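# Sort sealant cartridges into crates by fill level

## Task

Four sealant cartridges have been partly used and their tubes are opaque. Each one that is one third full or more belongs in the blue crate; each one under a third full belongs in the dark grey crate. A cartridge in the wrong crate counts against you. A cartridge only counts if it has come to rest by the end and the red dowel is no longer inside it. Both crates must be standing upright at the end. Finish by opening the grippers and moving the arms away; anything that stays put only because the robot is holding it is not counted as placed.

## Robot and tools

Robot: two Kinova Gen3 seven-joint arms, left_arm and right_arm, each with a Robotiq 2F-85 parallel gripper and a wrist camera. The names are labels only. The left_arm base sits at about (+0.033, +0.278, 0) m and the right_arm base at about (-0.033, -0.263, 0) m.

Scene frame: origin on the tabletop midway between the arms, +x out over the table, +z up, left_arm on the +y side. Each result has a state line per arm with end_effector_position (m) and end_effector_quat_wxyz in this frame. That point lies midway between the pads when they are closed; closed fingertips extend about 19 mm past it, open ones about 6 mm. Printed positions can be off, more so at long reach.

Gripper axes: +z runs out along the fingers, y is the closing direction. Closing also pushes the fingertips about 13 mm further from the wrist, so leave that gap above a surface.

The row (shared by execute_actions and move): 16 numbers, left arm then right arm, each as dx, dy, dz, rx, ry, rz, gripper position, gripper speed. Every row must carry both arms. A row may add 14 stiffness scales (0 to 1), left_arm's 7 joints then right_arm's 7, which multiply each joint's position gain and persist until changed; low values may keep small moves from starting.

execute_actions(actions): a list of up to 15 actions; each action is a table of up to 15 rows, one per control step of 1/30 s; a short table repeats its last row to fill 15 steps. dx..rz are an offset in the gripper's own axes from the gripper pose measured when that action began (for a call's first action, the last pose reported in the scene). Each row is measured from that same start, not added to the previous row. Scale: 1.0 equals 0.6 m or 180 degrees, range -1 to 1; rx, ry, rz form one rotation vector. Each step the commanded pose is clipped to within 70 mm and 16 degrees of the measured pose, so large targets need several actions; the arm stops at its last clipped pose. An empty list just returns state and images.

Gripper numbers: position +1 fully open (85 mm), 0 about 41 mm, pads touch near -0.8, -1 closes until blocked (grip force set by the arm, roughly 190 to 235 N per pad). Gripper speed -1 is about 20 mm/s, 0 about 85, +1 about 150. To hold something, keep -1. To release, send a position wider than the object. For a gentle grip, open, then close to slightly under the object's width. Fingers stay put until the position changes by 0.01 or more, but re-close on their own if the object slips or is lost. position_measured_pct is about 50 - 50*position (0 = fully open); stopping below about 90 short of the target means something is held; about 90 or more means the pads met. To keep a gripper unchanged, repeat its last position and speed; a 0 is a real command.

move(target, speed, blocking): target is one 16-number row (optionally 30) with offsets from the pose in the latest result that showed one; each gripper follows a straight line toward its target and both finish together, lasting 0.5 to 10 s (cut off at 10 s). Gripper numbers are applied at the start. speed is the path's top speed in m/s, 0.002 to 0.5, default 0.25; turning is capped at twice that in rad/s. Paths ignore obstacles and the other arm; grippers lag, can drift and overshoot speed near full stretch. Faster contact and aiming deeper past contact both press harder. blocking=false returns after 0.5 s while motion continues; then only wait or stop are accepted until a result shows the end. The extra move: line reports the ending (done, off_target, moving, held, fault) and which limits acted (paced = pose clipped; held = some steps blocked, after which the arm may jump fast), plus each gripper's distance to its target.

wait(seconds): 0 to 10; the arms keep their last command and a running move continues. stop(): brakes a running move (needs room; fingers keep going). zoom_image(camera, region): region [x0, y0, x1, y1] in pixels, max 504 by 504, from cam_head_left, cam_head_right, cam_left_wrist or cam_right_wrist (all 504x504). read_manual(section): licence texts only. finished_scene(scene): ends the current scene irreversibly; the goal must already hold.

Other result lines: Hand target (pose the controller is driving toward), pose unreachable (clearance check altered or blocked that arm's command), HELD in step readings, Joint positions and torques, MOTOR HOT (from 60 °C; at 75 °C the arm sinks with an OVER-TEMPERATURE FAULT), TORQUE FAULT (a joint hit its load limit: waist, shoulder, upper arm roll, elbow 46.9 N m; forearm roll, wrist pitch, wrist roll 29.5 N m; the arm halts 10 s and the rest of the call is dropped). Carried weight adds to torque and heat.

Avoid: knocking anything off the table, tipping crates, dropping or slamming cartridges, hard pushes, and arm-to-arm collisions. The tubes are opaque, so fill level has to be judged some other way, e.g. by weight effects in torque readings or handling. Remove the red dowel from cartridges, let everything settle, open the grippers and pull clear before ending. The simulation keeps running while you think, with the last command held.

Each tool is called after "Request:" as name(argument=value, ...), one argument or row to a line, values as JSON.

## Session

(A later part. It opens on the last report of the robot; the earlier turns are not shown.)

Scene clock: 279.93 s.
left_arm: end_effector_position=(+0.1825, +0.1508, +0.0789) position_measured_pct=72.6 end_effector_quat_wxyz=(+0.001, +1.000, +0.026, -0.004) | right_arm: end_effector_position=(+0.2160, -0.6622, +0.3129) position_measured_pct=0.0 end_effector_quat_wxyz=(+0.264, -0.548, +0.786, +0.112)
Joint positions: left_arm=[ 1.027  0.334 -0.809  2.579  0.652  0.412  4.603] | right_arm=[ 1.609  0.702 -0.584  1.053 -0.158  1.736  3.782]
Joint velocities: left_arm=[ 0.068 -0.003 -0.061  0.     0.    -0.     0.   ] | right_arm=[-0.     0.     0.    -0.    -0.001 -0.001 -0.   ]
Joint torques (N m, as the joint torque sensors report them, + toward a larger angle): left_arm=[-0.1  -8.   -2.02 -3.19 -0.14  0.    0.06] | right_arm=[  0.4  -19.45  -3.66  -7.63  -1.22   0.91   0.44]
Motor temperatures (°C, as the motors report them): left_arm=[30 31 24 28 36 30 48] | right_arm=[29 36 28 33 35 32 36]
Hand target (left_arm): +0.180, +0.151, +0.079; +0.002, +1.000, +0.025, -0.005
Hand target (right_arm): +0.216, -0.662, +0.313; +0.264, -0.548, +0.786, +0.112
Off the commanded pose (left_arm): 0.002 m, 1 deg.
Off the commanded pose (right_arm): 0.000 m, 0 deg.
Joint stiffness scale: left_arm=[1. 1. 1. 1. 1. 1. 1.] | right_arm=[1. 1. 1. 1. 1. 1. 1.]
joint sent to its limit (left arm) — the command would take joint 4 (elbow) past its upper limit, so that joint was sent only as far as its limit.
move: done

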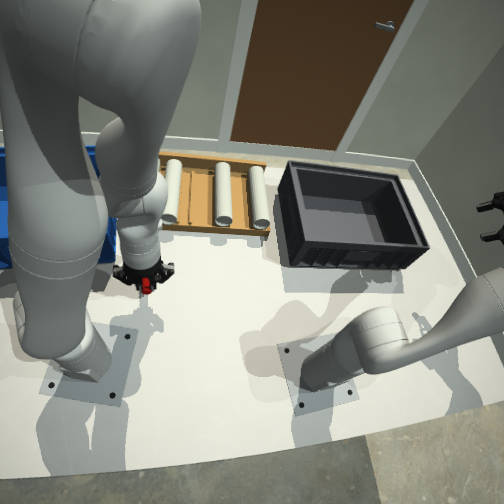

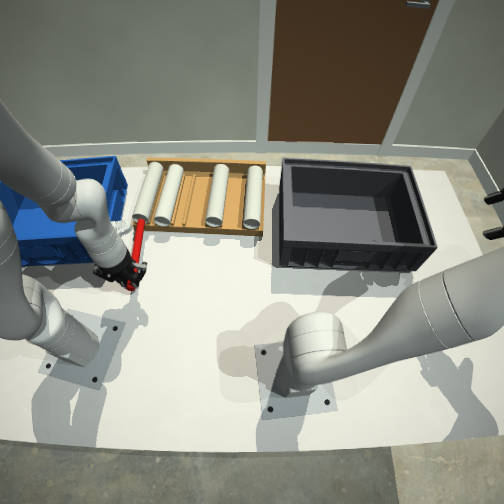

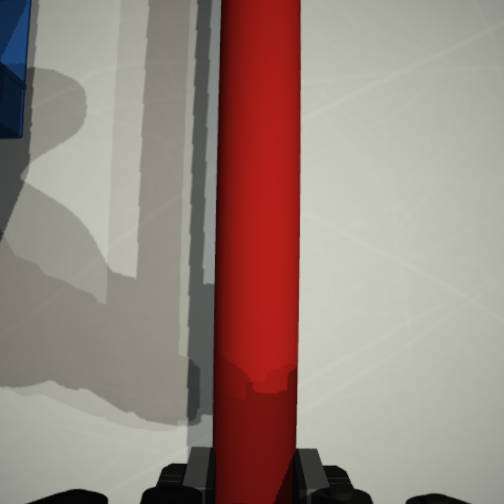

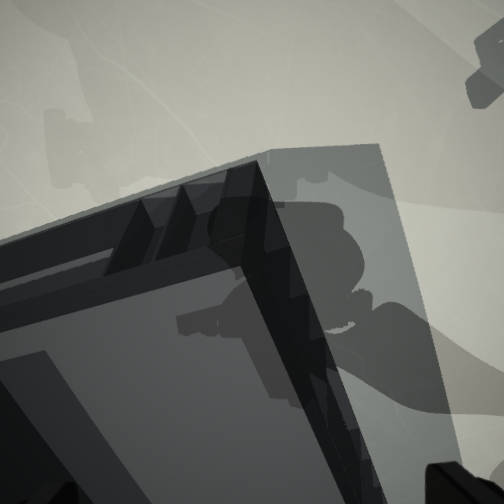

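Request:
move(
  target=[-0.027, 0.01, 0, 0, 0, 0, -1, 0.3, 0, 0, 0, 0, 0, 0, 1, 0],
  speed=0.1,
)

Scene clock: 296.77 s.
left_arm: end_effector_position=(+0.1704, +0.1432, +0.0802) position_measured_pct=72.6 end_effector_quat_wxyz=(-0.003, +1.000, +0.025, -0.006) | right_arm: end_effector_position=(+0.2160, -0.6622, +0.3129) position_measured_pct=0.0 end_effector_quat_wxyz=(+0.264, -0.548, +0.786, +0.112)
Joint positions: left_arm=[ 1.149  0.34  -0.87   2.579  0.655  0.434  4.663] | right_arm=[ 1.609  0.702 -0.584  1.053 -0.158  1.736  3.782]
Joint velocities: left_arm=[ 0.072  0.016 -0.062  0.     0.033  0.017 -0.   ] | right_arm=[-0.    -0.001 -0.     0.     0.    -0.001 -0.001]
Joint torques (N m, as the joint torque sensors report them, + toward a larger angle): left_arm=[-0.16 -8.11 -2.03 -3.17 -0.03  0.04  0.19] | right_arm=[  0.41 -19.31  -2.41  -7.87  -1.48   0.83   0.12]
Motor temperatures (°C, as the motors report them): left_arm=[30 31 24 28 36 30 48] | right_arm=[29 36 28 33 35 32 36]
Hand target (left_arm): +0.167, +0.144, +0.079; -0.004, +1.000, +0.026, -0.009
Hand target (right_arm): +0.216, -0.662, +0.313; +0.264, -0.548, +0.786, +0.112
Off the commanded pose (left_arm): 0.004 m, 1 deg.
Off the commanded pose (right_arm): 0.000 m, 0 deg.
Joint stiffness scale: left_arm=[1. 1. 1. 1. 1. 1. 1.] | right_arm=[1. 1. 1. 1. 1. 1. 1.]
joint sent to its limit (left arm) — the command would take joint 4 (elbow) past its upper limit, so that joint was sent only as far as its limit.
move: off_target (left_arm)

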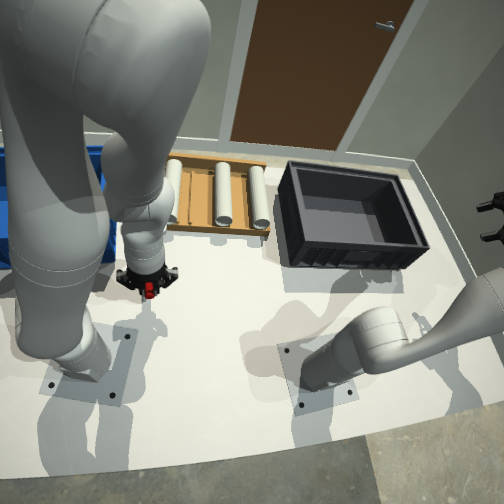

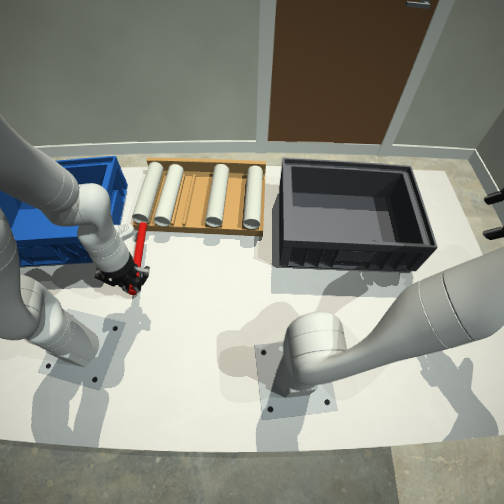

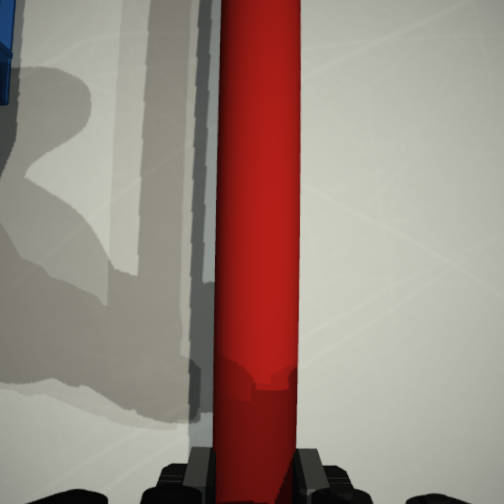

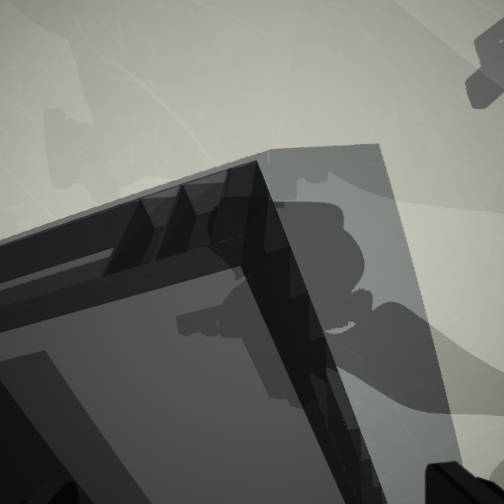

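Request:
move(
  target=[-0.0195, 0.041, 0.0135, -0.002, 0.004, 0.038, -1, 0.3, 0, 0, 0, 0, 0, 0, 1, 0],
  speed=0.1,
)

Request:
zoom_image(
  camera="cam_head_right",
  region=[100, 150, 280, 300],
)

Scene clock: 310.53 s.
left_arm: end_effector_position=(+0.1579, +0.1203, +0.0728) position_measured_pct=72.6 end_effector_quat_wxyz=(-0.000, +0.999, -0.033, -0.002) | right_arm: end_effector_position=(+0.2160, -0.6622, +0.3129) position_measured_pct=0.0 end_effector_quat_wxyz=(+0.264, -0.548, +0.786, +0.112)
Joint positions: left_arm=[ 1.182  0.36  -0.758  2.575  0.701  0.389  4.643] | right_arm=[ 1.609  0.702 -0.584  1.053 -0.158  1.736  3.782]
Joint velocities: left_arm=[-0.     0.002  0.014  0.     0.    -0.006  0.   ] | right_arm=[-0.    -0.    -0.     0.    -0.001 -0.001 -0.001]
Joint torques (N m, as the joint torque sensors report them, + toward a larger angle): left_arm=[-0.26 -8.36 -1.88 -2.73 -0.22  0.07  0.07] | right_arm=[  0.08 -19.77  -3.5   -7.44  -1.54   0.93   0.1 ]
Motor temperatures (°C, as the motors report them): left_arm=[30 31 24 28 36 30 48] | right_arm=[29 36 28 33 35 32 36]
Hand target (left_arm): +0.160, +0.118, +0.072; +0.000, +0.999, -0.035, +0.000
Hand target (right_arm): +0.216, -0.662, +0.313; +0.264, -0.548, +0.786, +0.112
Off the commanded pose (left_arm): 0.003 m, 0 deg.
Off the commanded pose (right_arm): 0.000 m, 0 deg.
Joint stiffness scale: left_arm=[1. 1. 1. 1. 1. 1. 1.] | right_arm=[1. 1. 1. 1. 1. 1. 1.]
move: done

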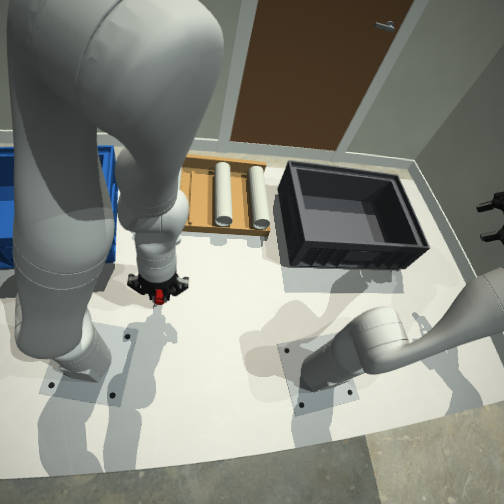

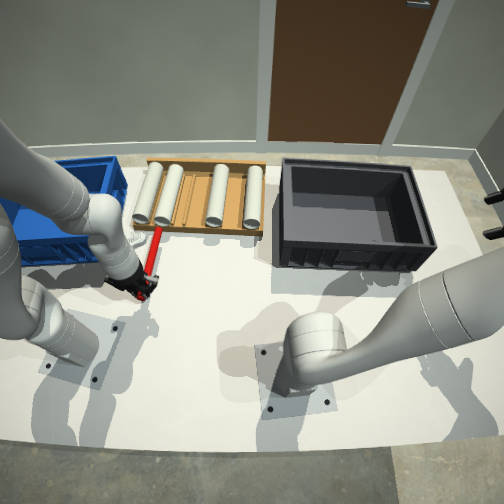

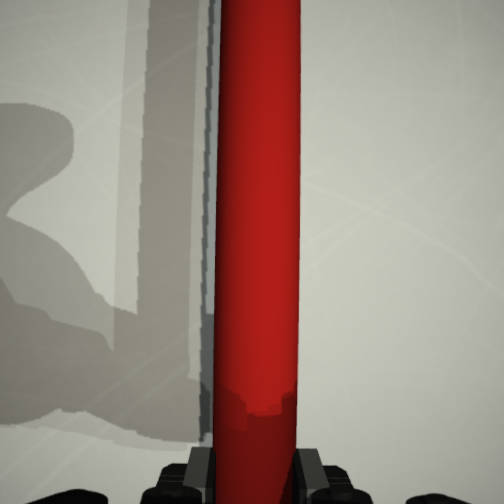

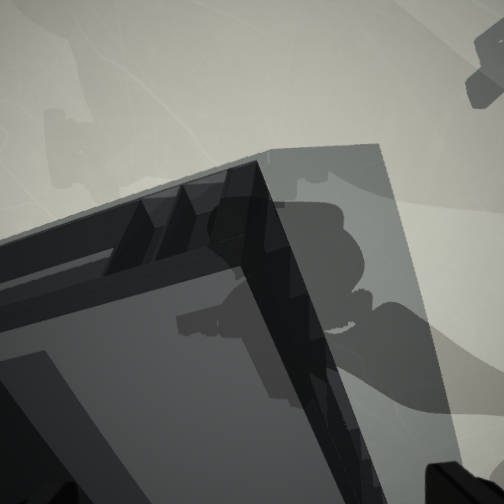

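Region (100, 150, 280, 300) of cam_head_right's 504x504 image, scaled by 2.800, with more detail than that image has.

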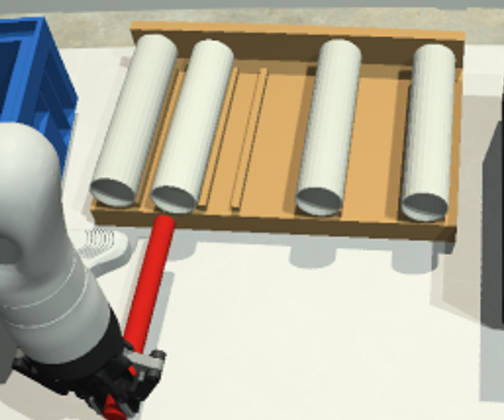

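Request:
execute_actions(
  actions=[
    [[0.04,0,0,0,0,0,-1,0.3,0,0,0,0,0,0,1,0]],
    [[0.016,0,0,0,0,0,-1,0.3,0,0,0,0,0,0,1,0]],
    [[0.016,0,0,0,0,0,-1,0.3,0,0,0,0,0,0,1,0]],
    [[0.016,0,0,0,0,0,-1,0.3,0,0,0,0,0,0,1,0]],
    [[0.016,0,0,0,0,0,-1,0.3,0,0,0,0,0,0,1,0]],
    [[0.016,0,0,0,0,0,-1,0.3,0,0,0,0,0,0,1,0]],
    [[0.016,0,0,0,0,0,-1,0.3,0,0,0,0,0,0,1,0]],
    [[0.016,0,0,0,0,0,-1,0.3,0,0,0,0,0,0,1,0]],
    [[0.016,0,0,0,0,0,-1,0.3,0,0,0,0,0,0,1,0]],
    [[0.016,0,0,0,0,0,-1,0.3,0,0,0,0,0,0,1,0]],
    [[0.016,0,0,0,0,0,-1,0.3,0,0,0,0,0,0,1,0]],
  ],
)

Scene clock: 340.10 s.
left_arm: end_effector_position=(+0.2195, +0.1150, +0.0712) position_measured_pct=72.6 end_effector_quat_wxyz=(+0.009, +0.999, -0.012, -0.046) | right_arm: end_effector_position=(+0.2160, -0.6622, +0.3129) position_measured_pct=0.0 end_effector_quat_wxyz=(+0.264, -0.548, +0.786, +0.112)
Joint positions: left_arm=[ 0.925  0.47  -0.76   2.388  0.695  0.601  4.484] | right_arm=[ 1.609  0.702 -0.584  1.053 -0.158  1.736  3.782]
Joint velocities: left_arm=[-0.     0.003  0.    -0.001  0.    -0.001 -0.002] | right_arm=[ 0.     0.     0.     0.001  0.001 -0.001 -0.001]
Joint torques (N m, as the joint torque sensors report them, + toward a larger angle): left_arm=[ -2.71 -11.44  -4.84  -8.67   0.08  -3.04   0.34] | right_arm=[  0.37 -19.12  -2.86  -7.86  -1.25   1.04  -0.11]
Motor temperatures (°C, as the motors report them): left_arm=[30 30 24 28 36 30 48] | right_arm=[29 36 28 33 35 32 36]
Hand target (left_arm): +0.229, +0.115, +0.071; +0.009, +0.999, -0.012, -0.038
Hand target (right_arm): +0.216, -0.662, +0.313; +0.264, -0.548, +0.786, +0.112
Off the commanded pose (left_arm): 0.009 m, 1 deg.
Off the commanded pose (right_arm): 0.000 m, 0 deg.
Joint stiffness scale: left_arm=[1. 1. 1. 1. 1. 1. 1.] | right_arm=[1. 1. 1. 1. 1. 1. 1.]
Step readings (end_effector_position; steps 1 to 15: 1st action; 16 to 30: 2nd action; 31 to 45: 3rd action; 46 to 60: 4th action; 61 to 75: 5th action; 76 to 90: 6th action; 91 to 105: 7th action; 106 to 120: 8th action; 121 to 135: 9th action; 136 to 150: 10th action; 151 to 165: 11th action):
0: left_arm (+0.1579, +0.1202, +0.0727) | right_arm (+0.2160, -0.6622, +0.3129)
1: left_arm (+0.1587, +0.1200, +0.0727) | right_arm (+0.2160, -0.6622, +0.3129)
2: left_arm (+0.1622, +0.1189, +0.0730) | right_arm (+0.2160, -0.6622, +0.3129)
4: left_arm (+0.1713, +0.1165, +0.0736) | right_arm (+0.2160, -0.6622, +0.3129)
8: left_arm (+0.1786, +0.1163, +0.0735) | right_arm (+0.2160, -0.6622, +0.3129)
15: left_arm (+0.1809, +0.1179, +0.0731) | right_arm (+0.2160, -0.6622, +0.3129)
16: left_arm (+0.1816, +0.1177, +0.0731) | right_arm (+0.2160, -0.6622, +0.3129)
17: left_arm (+0.1835, +0.1171, +0.0733) | right_arm (+0.2160, -0.6622, +0.3129)
19: left_arm (+0.1869, +0.1162, +0.0735) | right_arm (+0.2160, -0.6622, +0.3129)
23: left_arm (+0.1893, +0.1163, +0.0735) | right_arm (+0.2160, -0.6622, +0.3129)
30: left_arm (+0.1901, +0.1168, +0.0735) | right_arm (+0.2160, -0.6622, +0.3129)
31: left_arm (+0.1907, +0.1167, +0.0735) | right_arm (+0.2160, -0.6622, +0.3129)
32: left_arm (+0.1926, +0.1160, +0.0737) | right_arm (+0.2160, -0.6622, +0.3129)
34: left_arm (+0.1961, +0.1152, +0.0740) | right_arm (+0.2160, -0.6622, +0.3129)
38: left_arm (+0.1985, +0.1154, +0.0740) | right_arm (+0.2160, -0.6622, +0.3129)
45: left_arm (+0.1993, +0.1159, +0.0739) | right_arm (+0.2160, -0.6622, +0.3129)
46: left_arm (+0.1999, +0.1157, +0.0740) | right_arm (+0.2160, -0.6622, +0.3129)
47: left_arm (+0.2018, +0.1151, +0.0742) | right_arm (+0.2160, -0.6622, +0.3129)
49: left_arm (+0.2053, +0.1143, +0.0745) | right_arm (+0.2160, -0.6622, +0.3129)
53: left_arm (+0.2077, +0.1145, +0.0745) | right_arm (+0.2160, -0.6622, +0.3129)
60: left_arm (+0.2085, +0.1150, +0.0744) | right_arm (+0.2160, -0.6622, +0.3129)
61: left_arm (+0.2091, +0.1149, +0.0744) | right_arm (+0.2160, -0.6622, +0.3129)
62: left_arm (+0.2111, +0.1142, +0.0747) | right_arm (+0.2160, -0.6622, +0.3129)
64: left_arm (+0.2146, +0.1135, +0.0750) | right_arm (+0.2160, -0.6622, +0.3129)
68: left_arm (+0.2164, +0.1137, +0.0749) | right_arm (+0.2160, -0.6622, +0.3129)
75: left_arm (+0.2169, +0.1143, +0.0748) | right_arm (+0.2160, -0.6622, +0.3129)
76: left_arm (+0.2174, +0.1141, +0.0749) | right_arm (+0.2160, -0.6622, +0.3129)
77: left_arm (+0.2176, +0.1138, +0.0749) | right_arm (+0.2160, -0.6622, +0.3129)
79: left_arm (+0.2177, +0.1137, +0.0748) | right_arm (+0.2160, -0.6622, +0.3129)
83: left_arm (+0.2178, +0.1140, +0.0745) | right_arm (+0.2160, -0.6622, +0.3129)
90: left_arm (+0.2179, +0.1142, +0.0744) | right_arm (+0.2160, -0.6622, +0.3129)
91: left_arm (+0.2179, +0.1142, +0.0744) | right_arm (+0.2160, -0.6622, +0.3129)
92: left_arm (+0.2179, +0.1139, +0.0744) | right_arm (+0.2160, -0.6622, +0.3129)
94: left_arm (+0.2181, +0.1138, +0.0743) | right_arm (+0.2160, -0.6622, +0.3129)
98: left_arm (+0.2182, +0.1140, +0.0740) | right_arm (+0.2160, -0.6622, +0.3129)
105: left_arm (+0.2182, +0.1142, +0.0739) | right_arm (+0.2160, -0.6622, +0.3129)
106: left_arm (+0.2181, +0.1142, +0.0738) | right_arm (+0.2160, -0.6622, +0.3129)
107: left_arm (+0.2182, +0.1139, +0.0739) | right_arm (+0.2160, -0.6622, +0.3129)
109: left_arm (+0.2183, +0.1138, +0.0738) | right_arm (+0.2160, -0.6622, +0.3129)
113: left_arm (+0.2185, +0.1141, +0.0735) | right_arm (+0.2160, -0.6622, +0.3129)
120: left_arm (+0.2185, +0.1144, +0.0732) | right_arm (+0.2160, -0.6622, +0.3129)
121: left_arm (+0.2185, +0.1143, +0.0732) | right_arm (+0.2160, -0.6622, +0.3129)
122: left_arm (+0.2185, +0.1141, +0.0732) | right_arm (+0.2160, -0.6622, +0.3129)
124: left_arm (+0.2186, +0.1140, +0.0731) | right_arm (+0.2160, -0.6622, +0.3129)
128: left_arm (+0.2188, +0.1144, +0.0728) | right_arm (+0.2160, -0.6622, +0.3129)
135: left_arm (+0.2188, +0.1146, +0.0726) | right_arm (+0.2160, -0.6622, +0.3129)
136: left_arm (+0.2188, +0.1146, +0.0725) | right_arm (+0.2160, -0.6622, +0.3129)
137: left_arm (+0.2189, +0.1144, +0.0725) | right_arm (+0.2160, -0.6622, +0.3129)
139: left_arm (+0.2190, +0.1143, +0.0724) | right_arm (+0.2160, -0.6622, +0.3129)
143: left_arm (+0.2192, +0.1147, +0.0720) | right_arm (+0.2160, -0.6622, +0.3129)
150: left_arm (+0.2192, +0.1149, +0.0718) | right_arm (+0.2160, -0.6622, +0.3129)
151: left_arm (+0.2192, +0.1148, +0.0718) | right_arm (+0.2160, -0.6622, +0.3129)
152: left_arm (+0.2193, +0.1146, +0.0718) | right_arm (+0.2160, -0.6622, +0.3129)
154: left_arm (+0.2194, +0.1146, +0.0716) | right_arm (+0.2160, -0.6622, +0.3129)
158: left_arm (+0.2195, +0.1148, +0.0714) | right_arm (+0.2160, -0.6622, +0.3129)
165: end_effector_position above

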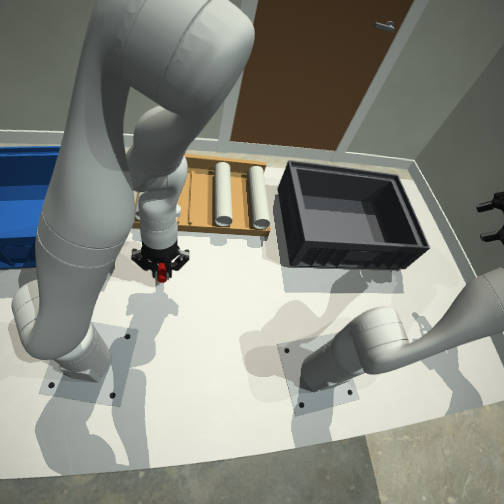

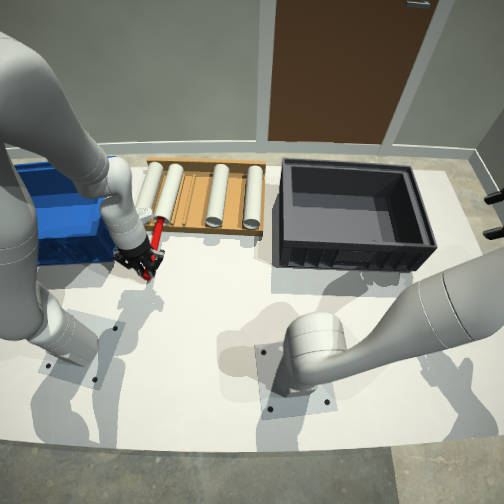

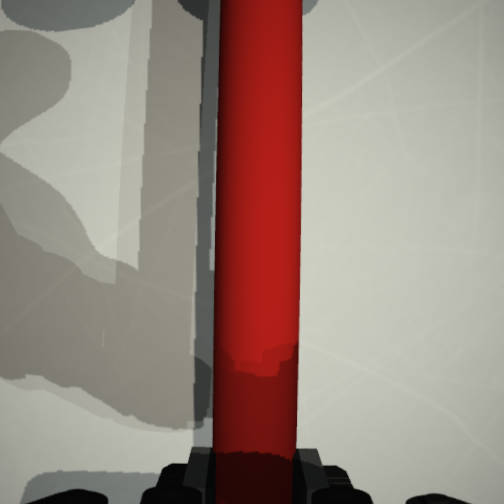

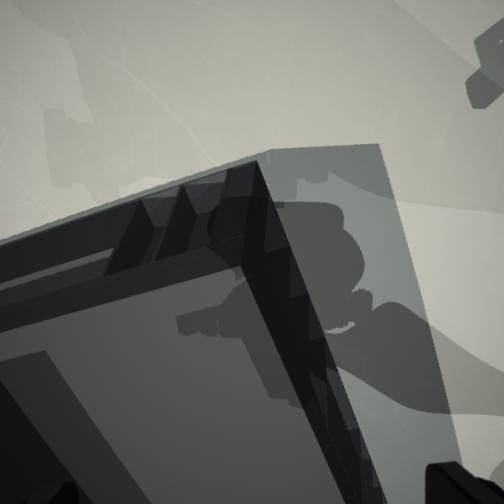

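Request:
move(
  target=[-0.01, 0.083, -0.013, 0.006, 0.029, 0.014, -1, 0.3, 0, 0, 0, 0, 0, 0, 1, 0],
  speed=0.05,
)

Request:
zoom_image(
  camera="cam_head_right",
  region=[100, 150, 280, 300],
)

Scene clock: 358.27 s.
left_arm: end_effector_position=(+0.2096, +0.0666, +0.0790) position_measured_pct=72.6 end_effector_quat_wxyz=(+0.001, +0.999, -0.032, -0.006) | right_arm: end_effector_position=(+0.2160, -0.6622, +0.3129) position_measured_pct=0.0 end_effector_quat_wxyz=(+0.264, -0.548, +0.786, +0.112)
Joint positions: left_arm=[ 1.177  0.458 -0.78   2.347  0.644  0.561  4.737] | right_arm=[ 1.609  0.702 -0.584  1.053 -0.158  1.736  3.782]
Joint velocities: left_arm=[ 0.019  0.001 -0.012 -0.    -0.    -0.     0.   ] | right_arm=[ 0.    -0.001  0.    -0.    -0.     0.    -0.001]
Joint torques (N m, as the joint torque sensors report them, + toward a larger angle): left_arm=[  0.64 -11.46  -2.38  -4.23  -0.21  -0.03  -0.2 ] | right_arm=[  0.86 -19.4   -3.01  -7.82  -1.22   0.81   0.05]
Motor temperatures (°C, as the motors report them): left_arm=[30 30 24 28 36 30 48] | right_arm=[29 36 28 33 35 32 36]
Hand target (left_arm): +0.213, +0.066, +0.080; +0.002, +0.999, -0.034, -0.001
Hand target (right_arm): +0.216, -0.662, +0.313; +0.264, -0.548, +0.786, +0.112
Off the commanded pose (left_arm): 0.004 m, 1 deg.
Off the commanded pose (right_arm): 0.000 m, 0 deg.
Joint stiffness scale: left_arm=[1. 1. 1. 1. 1. 1. 1.] | right_arm=[1. 1. 1. 1. 1. 1. 1.]
move: off_target (left_arm)

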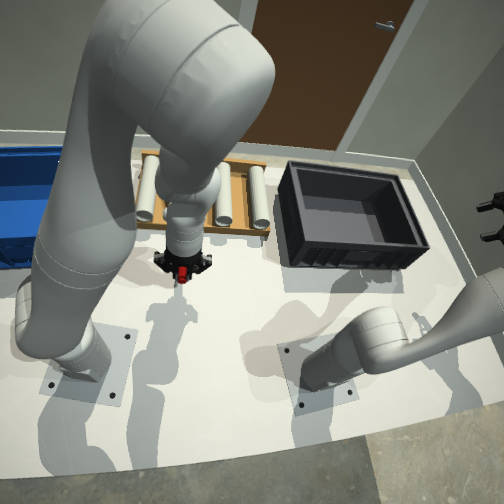

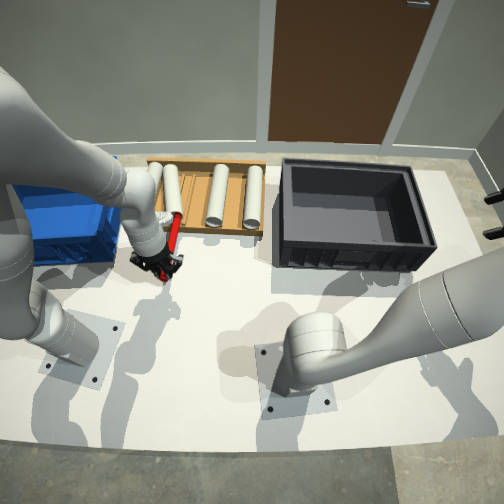

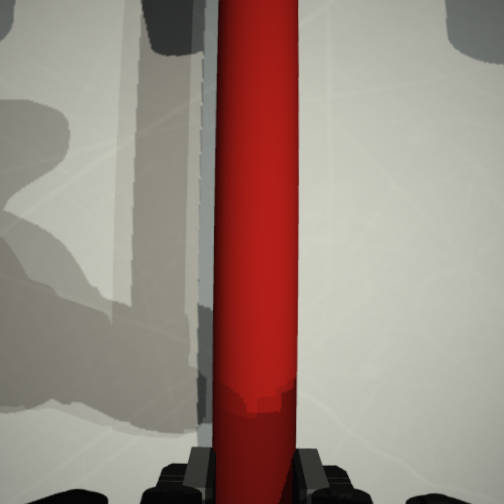

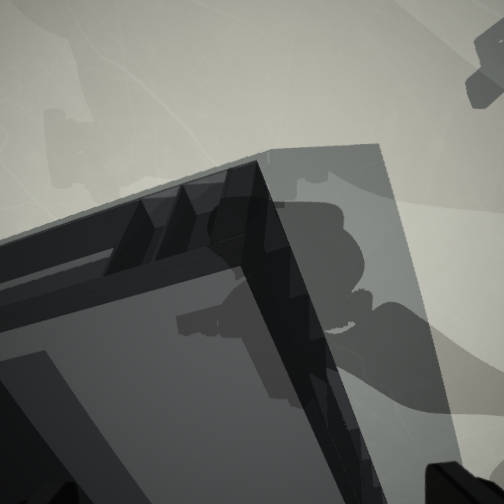

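Region (100, 150, 280, 300) of cam_head_right's 504x504 image, scaled by 2.800, with more detail than that image has.

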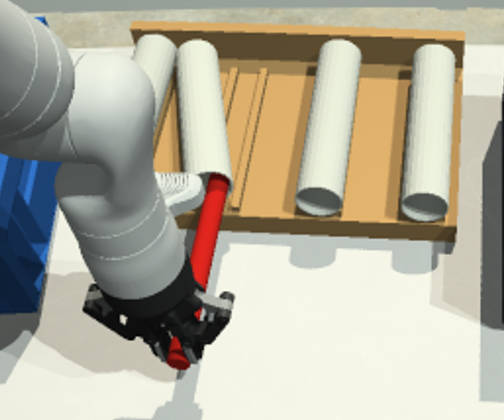

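Request:
move(
  target=[-0.095, 0, 0.005, 0, 0.004, 0, -1, 0.3, 0, 0, 0, 0, 0, 0, 1, 0],
  speed=0.1,
)

Request:
move(
  target=[0.0, 0.165, 0, 0, 0, 0, -1, 0.3, 0, 0, 0, 0, 0, 0, 1, 0],
  speed=0.2,
)

Request:
zoom_image(
  camera="cam_head_right",
  region=[100, 150, 280, 300],
)

Scene clock: 374.60 s.
left_arm: end_effector_position=(+0.1543, +0.0717, +0.0762) position_measured_pct=72.6 end_effector_quat_wxyz=(-0.001, +0.999, -0.035, +0.000) | right_arm: end_effector_position=(+0.2160, -0.6622, +0.3129) position_measured_pct=0.0 end_effector_quat_wxyz=(+0.264, -0.548, +0.786, +0.112)
Joint positions: left_arm=[ 1.352  0.407 -0.775  2.46   0.651  0.47   4.869] | right_arm=[ 1.609  0.702 -0.584  1.053 -0.158  1.736  3.782]
Joint velocities: left_arm=[ 0.013  0.001  0.001 -0.     0.    -0.001 -0.   ] | right_arm=[ 0.     0.     0.     0.001 -0.    -0.001 -0.001]
Joint torques (N m, as the joint torque sensors report them, + toward a larger angle): left_arm=[ -0.5  -10.24  -2.18  -3.23  -0.02  -0.07   0.04] | right_arm=[  0.11 -19.42  -3.03  -7.76  -1.33   0.97   0.13]
Motor temperatures (°C, as the motors report them): left_arm=[30 31 24 28 36 30 48] | right_arm=[29 36 28 33 35 32 36]
Hand target (left_arm): +0.153, +0.071, +0.076; +0.001, +0.999, -0.032, +0.001
Hand target (right_arm): +0.216, -0.662, +0.313; +0.264, -0.548, +0.786, +0.112
Off the commanded pose (left_arm): 0.002 m, 0 deg.
Off the commanded pose (right_arm): 0.000 m, 0 deg.
Joint stiffness scale: left_arm=[1. 1. 1. 1. 1. 1. 1.] | right_arm=[1. 1. 1. 1. 1. 1. 1.]
move: done

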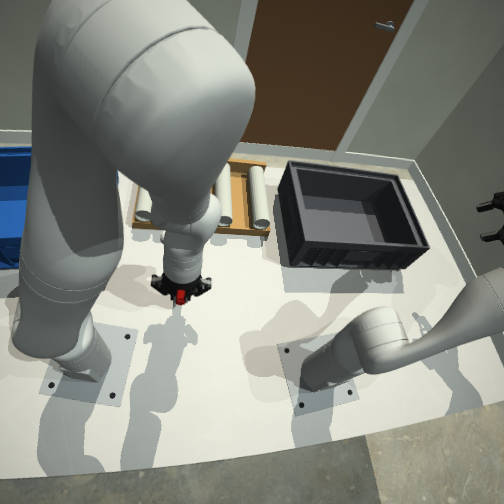

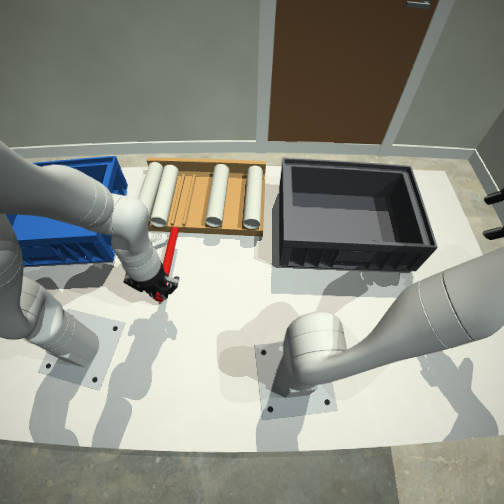

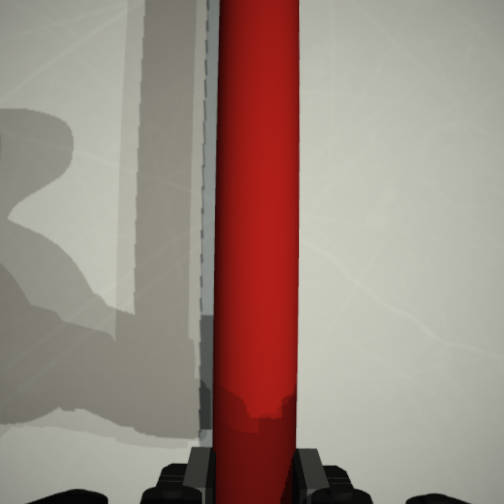

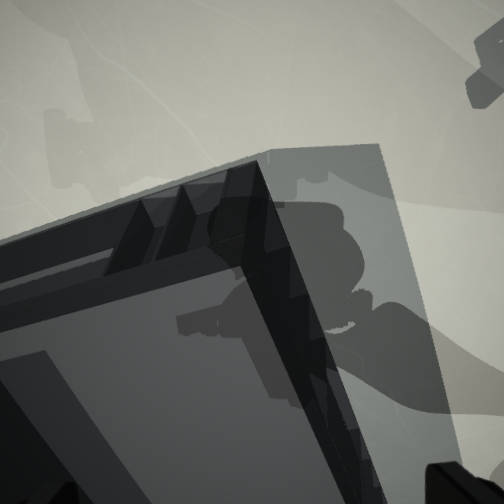

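Scene clock: 375.63 s.
left_arm: end_effector_position=(+0.1478, -0.0273, +0.0767) position_measured_pct=72.6 end_effector_quat_wxyz=(+0.002, +0.999, -0.032, +0.000) | right_arm: end_effector_position=(+0.2160, -0.6622, +0.3129) position_measured_pct=0.0 end_effector_quat_wxyz=(+0.264, -0.548, +0.786, +0.112)
Joint positions: left_arm=[ 1.492  0.534 -0.749  2.204  0.639  0.625  5.127] | right_arm=[ 1.609  0.702 -0.584  1.053 -0.158  1.736  3.782]
Joint velocities: left_arm=[ 0.01   0.008  0.001 -0.002  0.     0.003 -0.   ] | right_arm=[-0.     0.001  0.    -0.    -0.001 -0.    -0.   ]
Joint torques (N m, as the joint torque sensors report them, + toward a larger angle): left_arm=[  0.07 -13.39  -3.49  -4.41  -0.22  -0.1    0.18] | right_arm=[  0.04 -19.27  -2.21  -7.7   -1.11   0.81   0.13]
Motor temperatures (°C, as the motors report them): left_arm=[30 31 24 28 36 30 48] | right_arm=[29 36 28 33 35 32 36]
Hand target (left_arm): +0.147, -0.027, +0.076; -0.001, +0.999, -0.035, +0.000
Hand target (right_arm): +0.216, -0.662, +0.313; +0.264, -0.548, +0.786, +0.112
Off the commanded pose (left_arm): 0.001 m, 0 deg.
Off the commanded pose (right_arm): 0.000 m, 0 deg.
Joint stiffness scale: left_arm=[1. 1. 1. 1. 1. 1. 1.] | right_arm=[1. 1. 1. 1. 1. 1. 1.]
move: done

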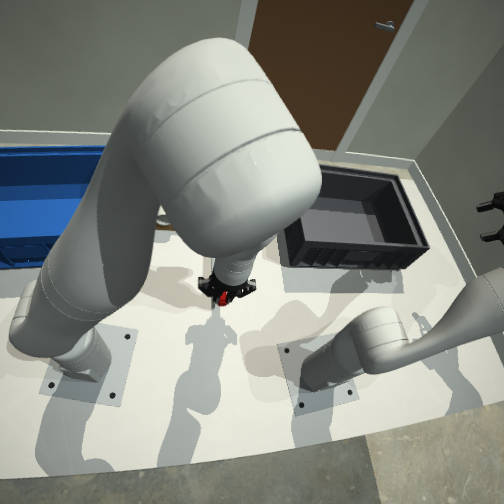

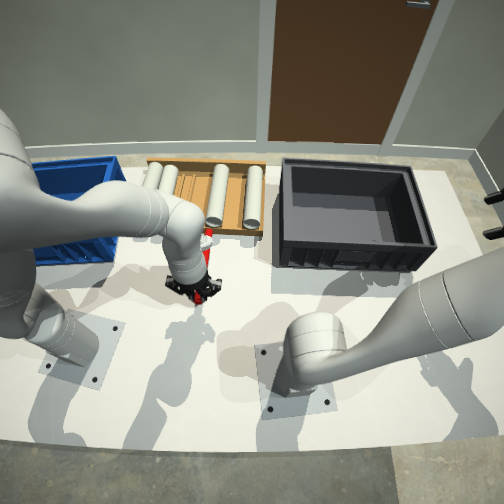

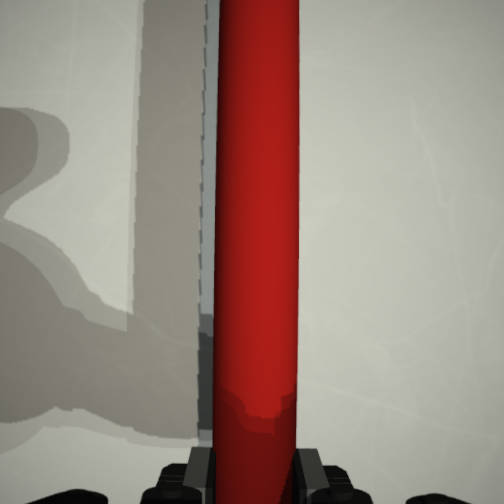

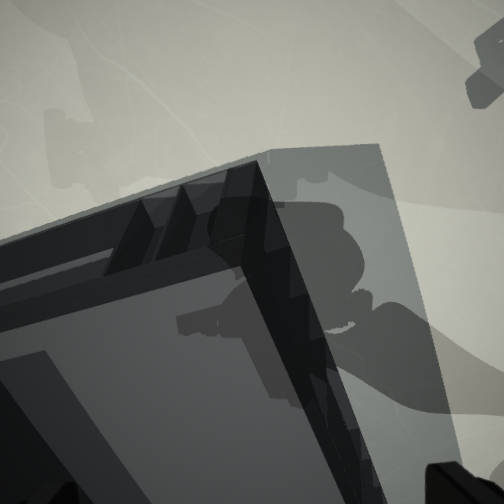

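Region (100, 150, 280, 300) of cam_head_right's 504x504 image, scaled by 2.800, with more detail than that image has.

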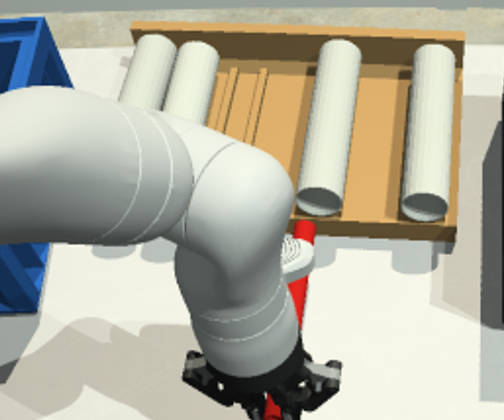

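Request:
execute_actions(
  actions=[
    [[0.05,0.013,0.008,0,0,0,-1,0.3,0,0,0,0,0,0,1,0]],
    [[0.016,0,0,0,0,0,-1,0.3,0,0,0,0,0,0,1,0]],
    [[0.016,0,0,0,0,0,-1,0.3,0,0,0,0,0,0,1,0]],
    [[0.016,0,0,0,0,0,-1,0.3,0,0,0,0,0,0,1,0]],
    [[0.016,0,0,0,0,0,-1,0.3,0,0,0,0,0,0,1,0]],
    [[0.016,0,0,0,0,0,-1,0.3,0,0,0,0,0,0,1,0]],
    [[0.016,0,0,0,0,0,-1,0.3,0,0,0,0,0,0,1,0]],
    [[0.016,0,0,0,0,0,-1,0.3,0,0,0,0,0,0,1,0]],
    [[0.016,0,0,0,0,0,-1,0.3,0,0,0,0,0,0,1,0]],
  ],
)

Scene clock: 392.67 s.
left_arm: end_effector_position=(+0.2561, -0.0398, +0.0815) position_measured_pct=72.6 end_effector_quat_wxyz=(+0.017, +1.000, -0.003, +0.016) | right_arm: end_effector_position=(+0.2160, -0.6622, +0.3129) position_measured_pct=0.0 end_effector_quat_wxyz=(+0.264, -0.548, +0.786, +0.112)
Joint positions: left_arm=[ 1.224  0.598 -0.738  2.047  0.644  0.684  4.981] | right_arm=[ 1.609  0.702 -0.584  1.053 -0.158  1.736  3.782]
Joint velocities: left_arm=[-0.004 -0.001 -0.001  0.     0.    -0.     0.   ] | right_arm=[ 0.001  0.    -0.    -0.    -0.     0.001  0.001]
Joint torques (N m, as the joint torque sensors report them, + toward a larger angle): left_arm=[ -0.29 -15.09  -4.02  -5.34  -0.11  -0.16   0.18] | right_arm=[  0.37 -19.15  -3.26  -7.51  -1.03   0.62  -0.01]
Motor temperatures (°C, as the motors report them): left_arm=[30 31 24 28 36 30 48] | right_arm=[29 36 28 33 35 32 36]
Hand target (left_arm): +0.256, -0.040, +0.081; +0.015, +1.000, -0.007, +0.014
Hand target (right_arm): +0.216, -0.662, +0.313; +0.264, -0.548, +0.786, +0.112
Off the commanded pose (left_arm): 0.001 m, 0 deg.
Off the commanded pose (right_arm): 0.000 m, 0 deg.
Joint stiffness scale: left_arm=[1. 1. 1. 1. 1. 1. 1.] | right_arm=[1. 1. 1. 1. 1. 1. 1.]
Step readings (end_effector_position; steps 1 to 15: 1st action; 16 to 30: 2nd action; 31 to 45: 3rd action; 46 to 60: 4th action; 61 to 75: 5th action; 76 to 90: 6th action; 91 to 105: 7th action; 106 to 120: 8th action; 121 to 135: 9th action):
0: left_arm (+0.1475, -0.0273, +0.0764) | right_arm (+0.2160, -0.6622, +0.3129)
1: left_arm (+0.1482, -0.0275, +0.0763) | right_arm (+0.2160, -0.6622, +0.3129)
2: left_arm (+0.1518, -0.0290, +0.0761) | right_arm (+0.2160, -0.6622, +0.3129)
4: left_arm (+0.1636, -0.0341, +0.0759) | right_arm (+0.2160, -0.6622, +0.3129)
8: left_arm (+0.1750, -0.0368, +0.0746) | right_arm (+0.2160, -0.6622, +0.3129)
15: left_arm (+0.1783, -0.0358, +0.0732) | right_arm (+0.2160, -0.6622, +0.3129)
16: left_arm (+0.1791, -0.0358, +0.0732) | right_arm (+0.2160, -0.6622, +0.3129)
17: left_arm (+0.1811, -0.0362, +0.0735) | right_arm (+0.2160, -0.6622, +0.3129)
19: left_arm (+0.1843, -0.0369, +0.0739) | right_arm (+0.2160, -0.6622, +0.3129)
23: left_arm (+0.1869, -0.0369, +0.0740) | right_arm (+0.2160, -0.6622, +0.3129)
30: left_arm (+0.1880, -0.0366, +0.0740) | right_arm (+0.2160, -0.6622, +0.3129)
31: left_arm (+0.1887, -0.0366, +0.0741) | right_arm (+0.2160, -0.6622, +0.3129)
32: left_arm (+0.1907, -0.0370, +0.0744) | right_arm (+0.2160, -0.6622, +0.3129)
34: left_arm (+0.1939, -0.0377, +0.0748) | right_arm (+0.2160, -0.6622, +0.3129)
38: left_arm (+0.1965, -0.0377, +0.0749) | right_arm (+0.2160, -0.6622, +0.3129)
45: left_arm (+0.1977, -0.0373, +0.0750) | right_arm (+0.2160, -0.6622, +0.3129)
46: left_arm (+0.1984, -0.0373, +0.0750) | right_arm (+0.2160, -0.6622, +0.3129)
47: left_arm (+0.2004, -0.0377, +0.0753) | right_arm (+0.2160, -0.6622, +0.3129)
49: left_arm (+0.2036, -0.0384, +0.0757) | right_arm (+0.2160, -0.6622, +0.3129)
53: left_arm (+0.2063, -0.0383, +0.0759) | right_arm (+0.2160, -0.6622, +0.3129)
60: left_arm (+0.2074, -0.0379, +0.0759) | right_arm (+0.2160, -0.6622, +0.3129)
61: left_arm (+0.2081, -0.0379, +0.0760) | right_arm (+0.2160, -0.6622, +0.3129)
62: left_arm (+0.2101, -0.0383, +0.0763) | right_arm (+0.2160, -0.6622, +0.3129)
64: left_arm (+0.2134, -0.0389, +0.0768) | right_arm (+0.2160, -0.6622, +0.3129)
68: left_arm (+0.2161, -0.0388, +0.0769) | right_arm (+0.2160, -0.6622, +0.3129)
75: left_arm (+0.2172, -0.0384, +0.0769) | right_arm (+0.2160, -0.6622, +0.3129)
76: left_arm (+0.2179, -0.0384, +0.0770) | right_arm (+0.2160, -0.6622, +0.3129)
77: left_arm (+0.2199, -0.0388, +0.0773) | right_arm (+0.2160, -0.6622, +0.3129)
79: left_arm (+0.2232, -0.0394, +0.0778) | right_arm (+0.2160, -0.6622, +0.3129)
83: left_arm (+0.2258, -0.0393, +0.0780) | right_arm (+0.2160, -0.6622, +0.3129)
90: left_arm (+0.2270, -0.0389, +0.0780) | right_arm (+0.2160, -0.6622, +0.3129)
91: left_arm (+0.2277, -0.0389, +0.0781) | right_arm (+0.2160, -0.6622, +0.3129)
92: left_arm (+0.2297, -0.0392, +0.0784) | right_arm (+0.2160, -0.6622, +0.3129)
94: left_arm (+0.2330, -0.0399, +0.0789) | right_arm (+0.2160, -0.6622, +0.3129)
98: left_arm (+0.2356, -0.0397, +0.0791) | right_arm (+0.2160, -0.6622, +0.3129)
105: left_arm (+0.2367, -0.0393, +0.0791) | right_arm (+0.2160, -0.6622, +0.3129)
106: left_arm (+0.2374, -0.0393, +0.0792) | right_arm (+0.2160, -0.6622, +0.3129)
107: left_arm (+0.2394, -0.0396, +0.0796) | right_arm (+0.2160, -0.6622, +0.3129)
109: left_arm (+0.2427, -0.0402, +0.0801) | right_arm (+0.2160, -0.6622, +0.3129)
113: left_arm (+0.2453, -0.0400, +0.0803) | right_arm (+0.2160, -0.6622, +0.3129)
120: left_arm (+0.2464, -0.0396, +0.0803) | right_arm (+0.2160, -0.6622, +0.3129)
121: left_arm (+0.2471, -0.0396, +0.0804) | right_arm (+0.2160, -0.6622, +0.3129)
122: left_arm (+0.2491, -0.0400, +0.0808) | right_arm (+0.2160, -0.6622, +0.3129)
124: left_arm (+0.2524, -0.0405, +0.0813) | right_arm (+0.2160, -0.6622, +0.3129)
128: left_arm (+0.2551, -0.0403, +0.0815) | right_arm (+0.2160, -0.6622, +0.3129)
135: end_effector_position above

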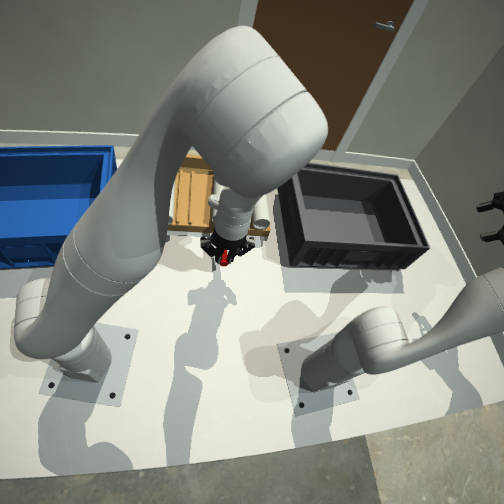

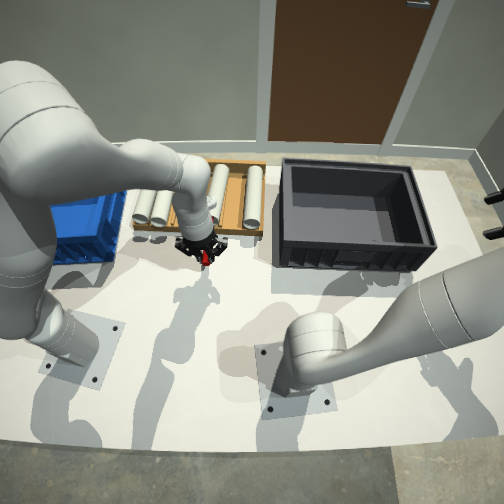

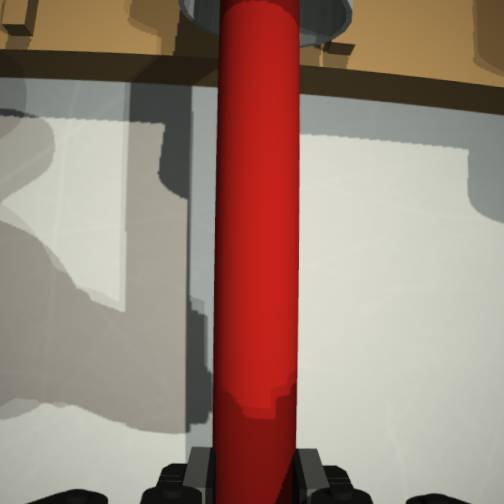

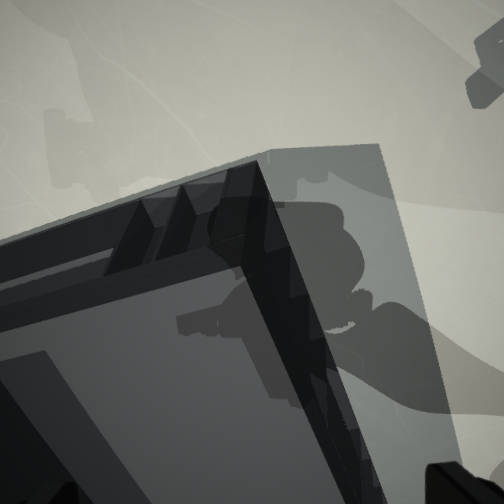

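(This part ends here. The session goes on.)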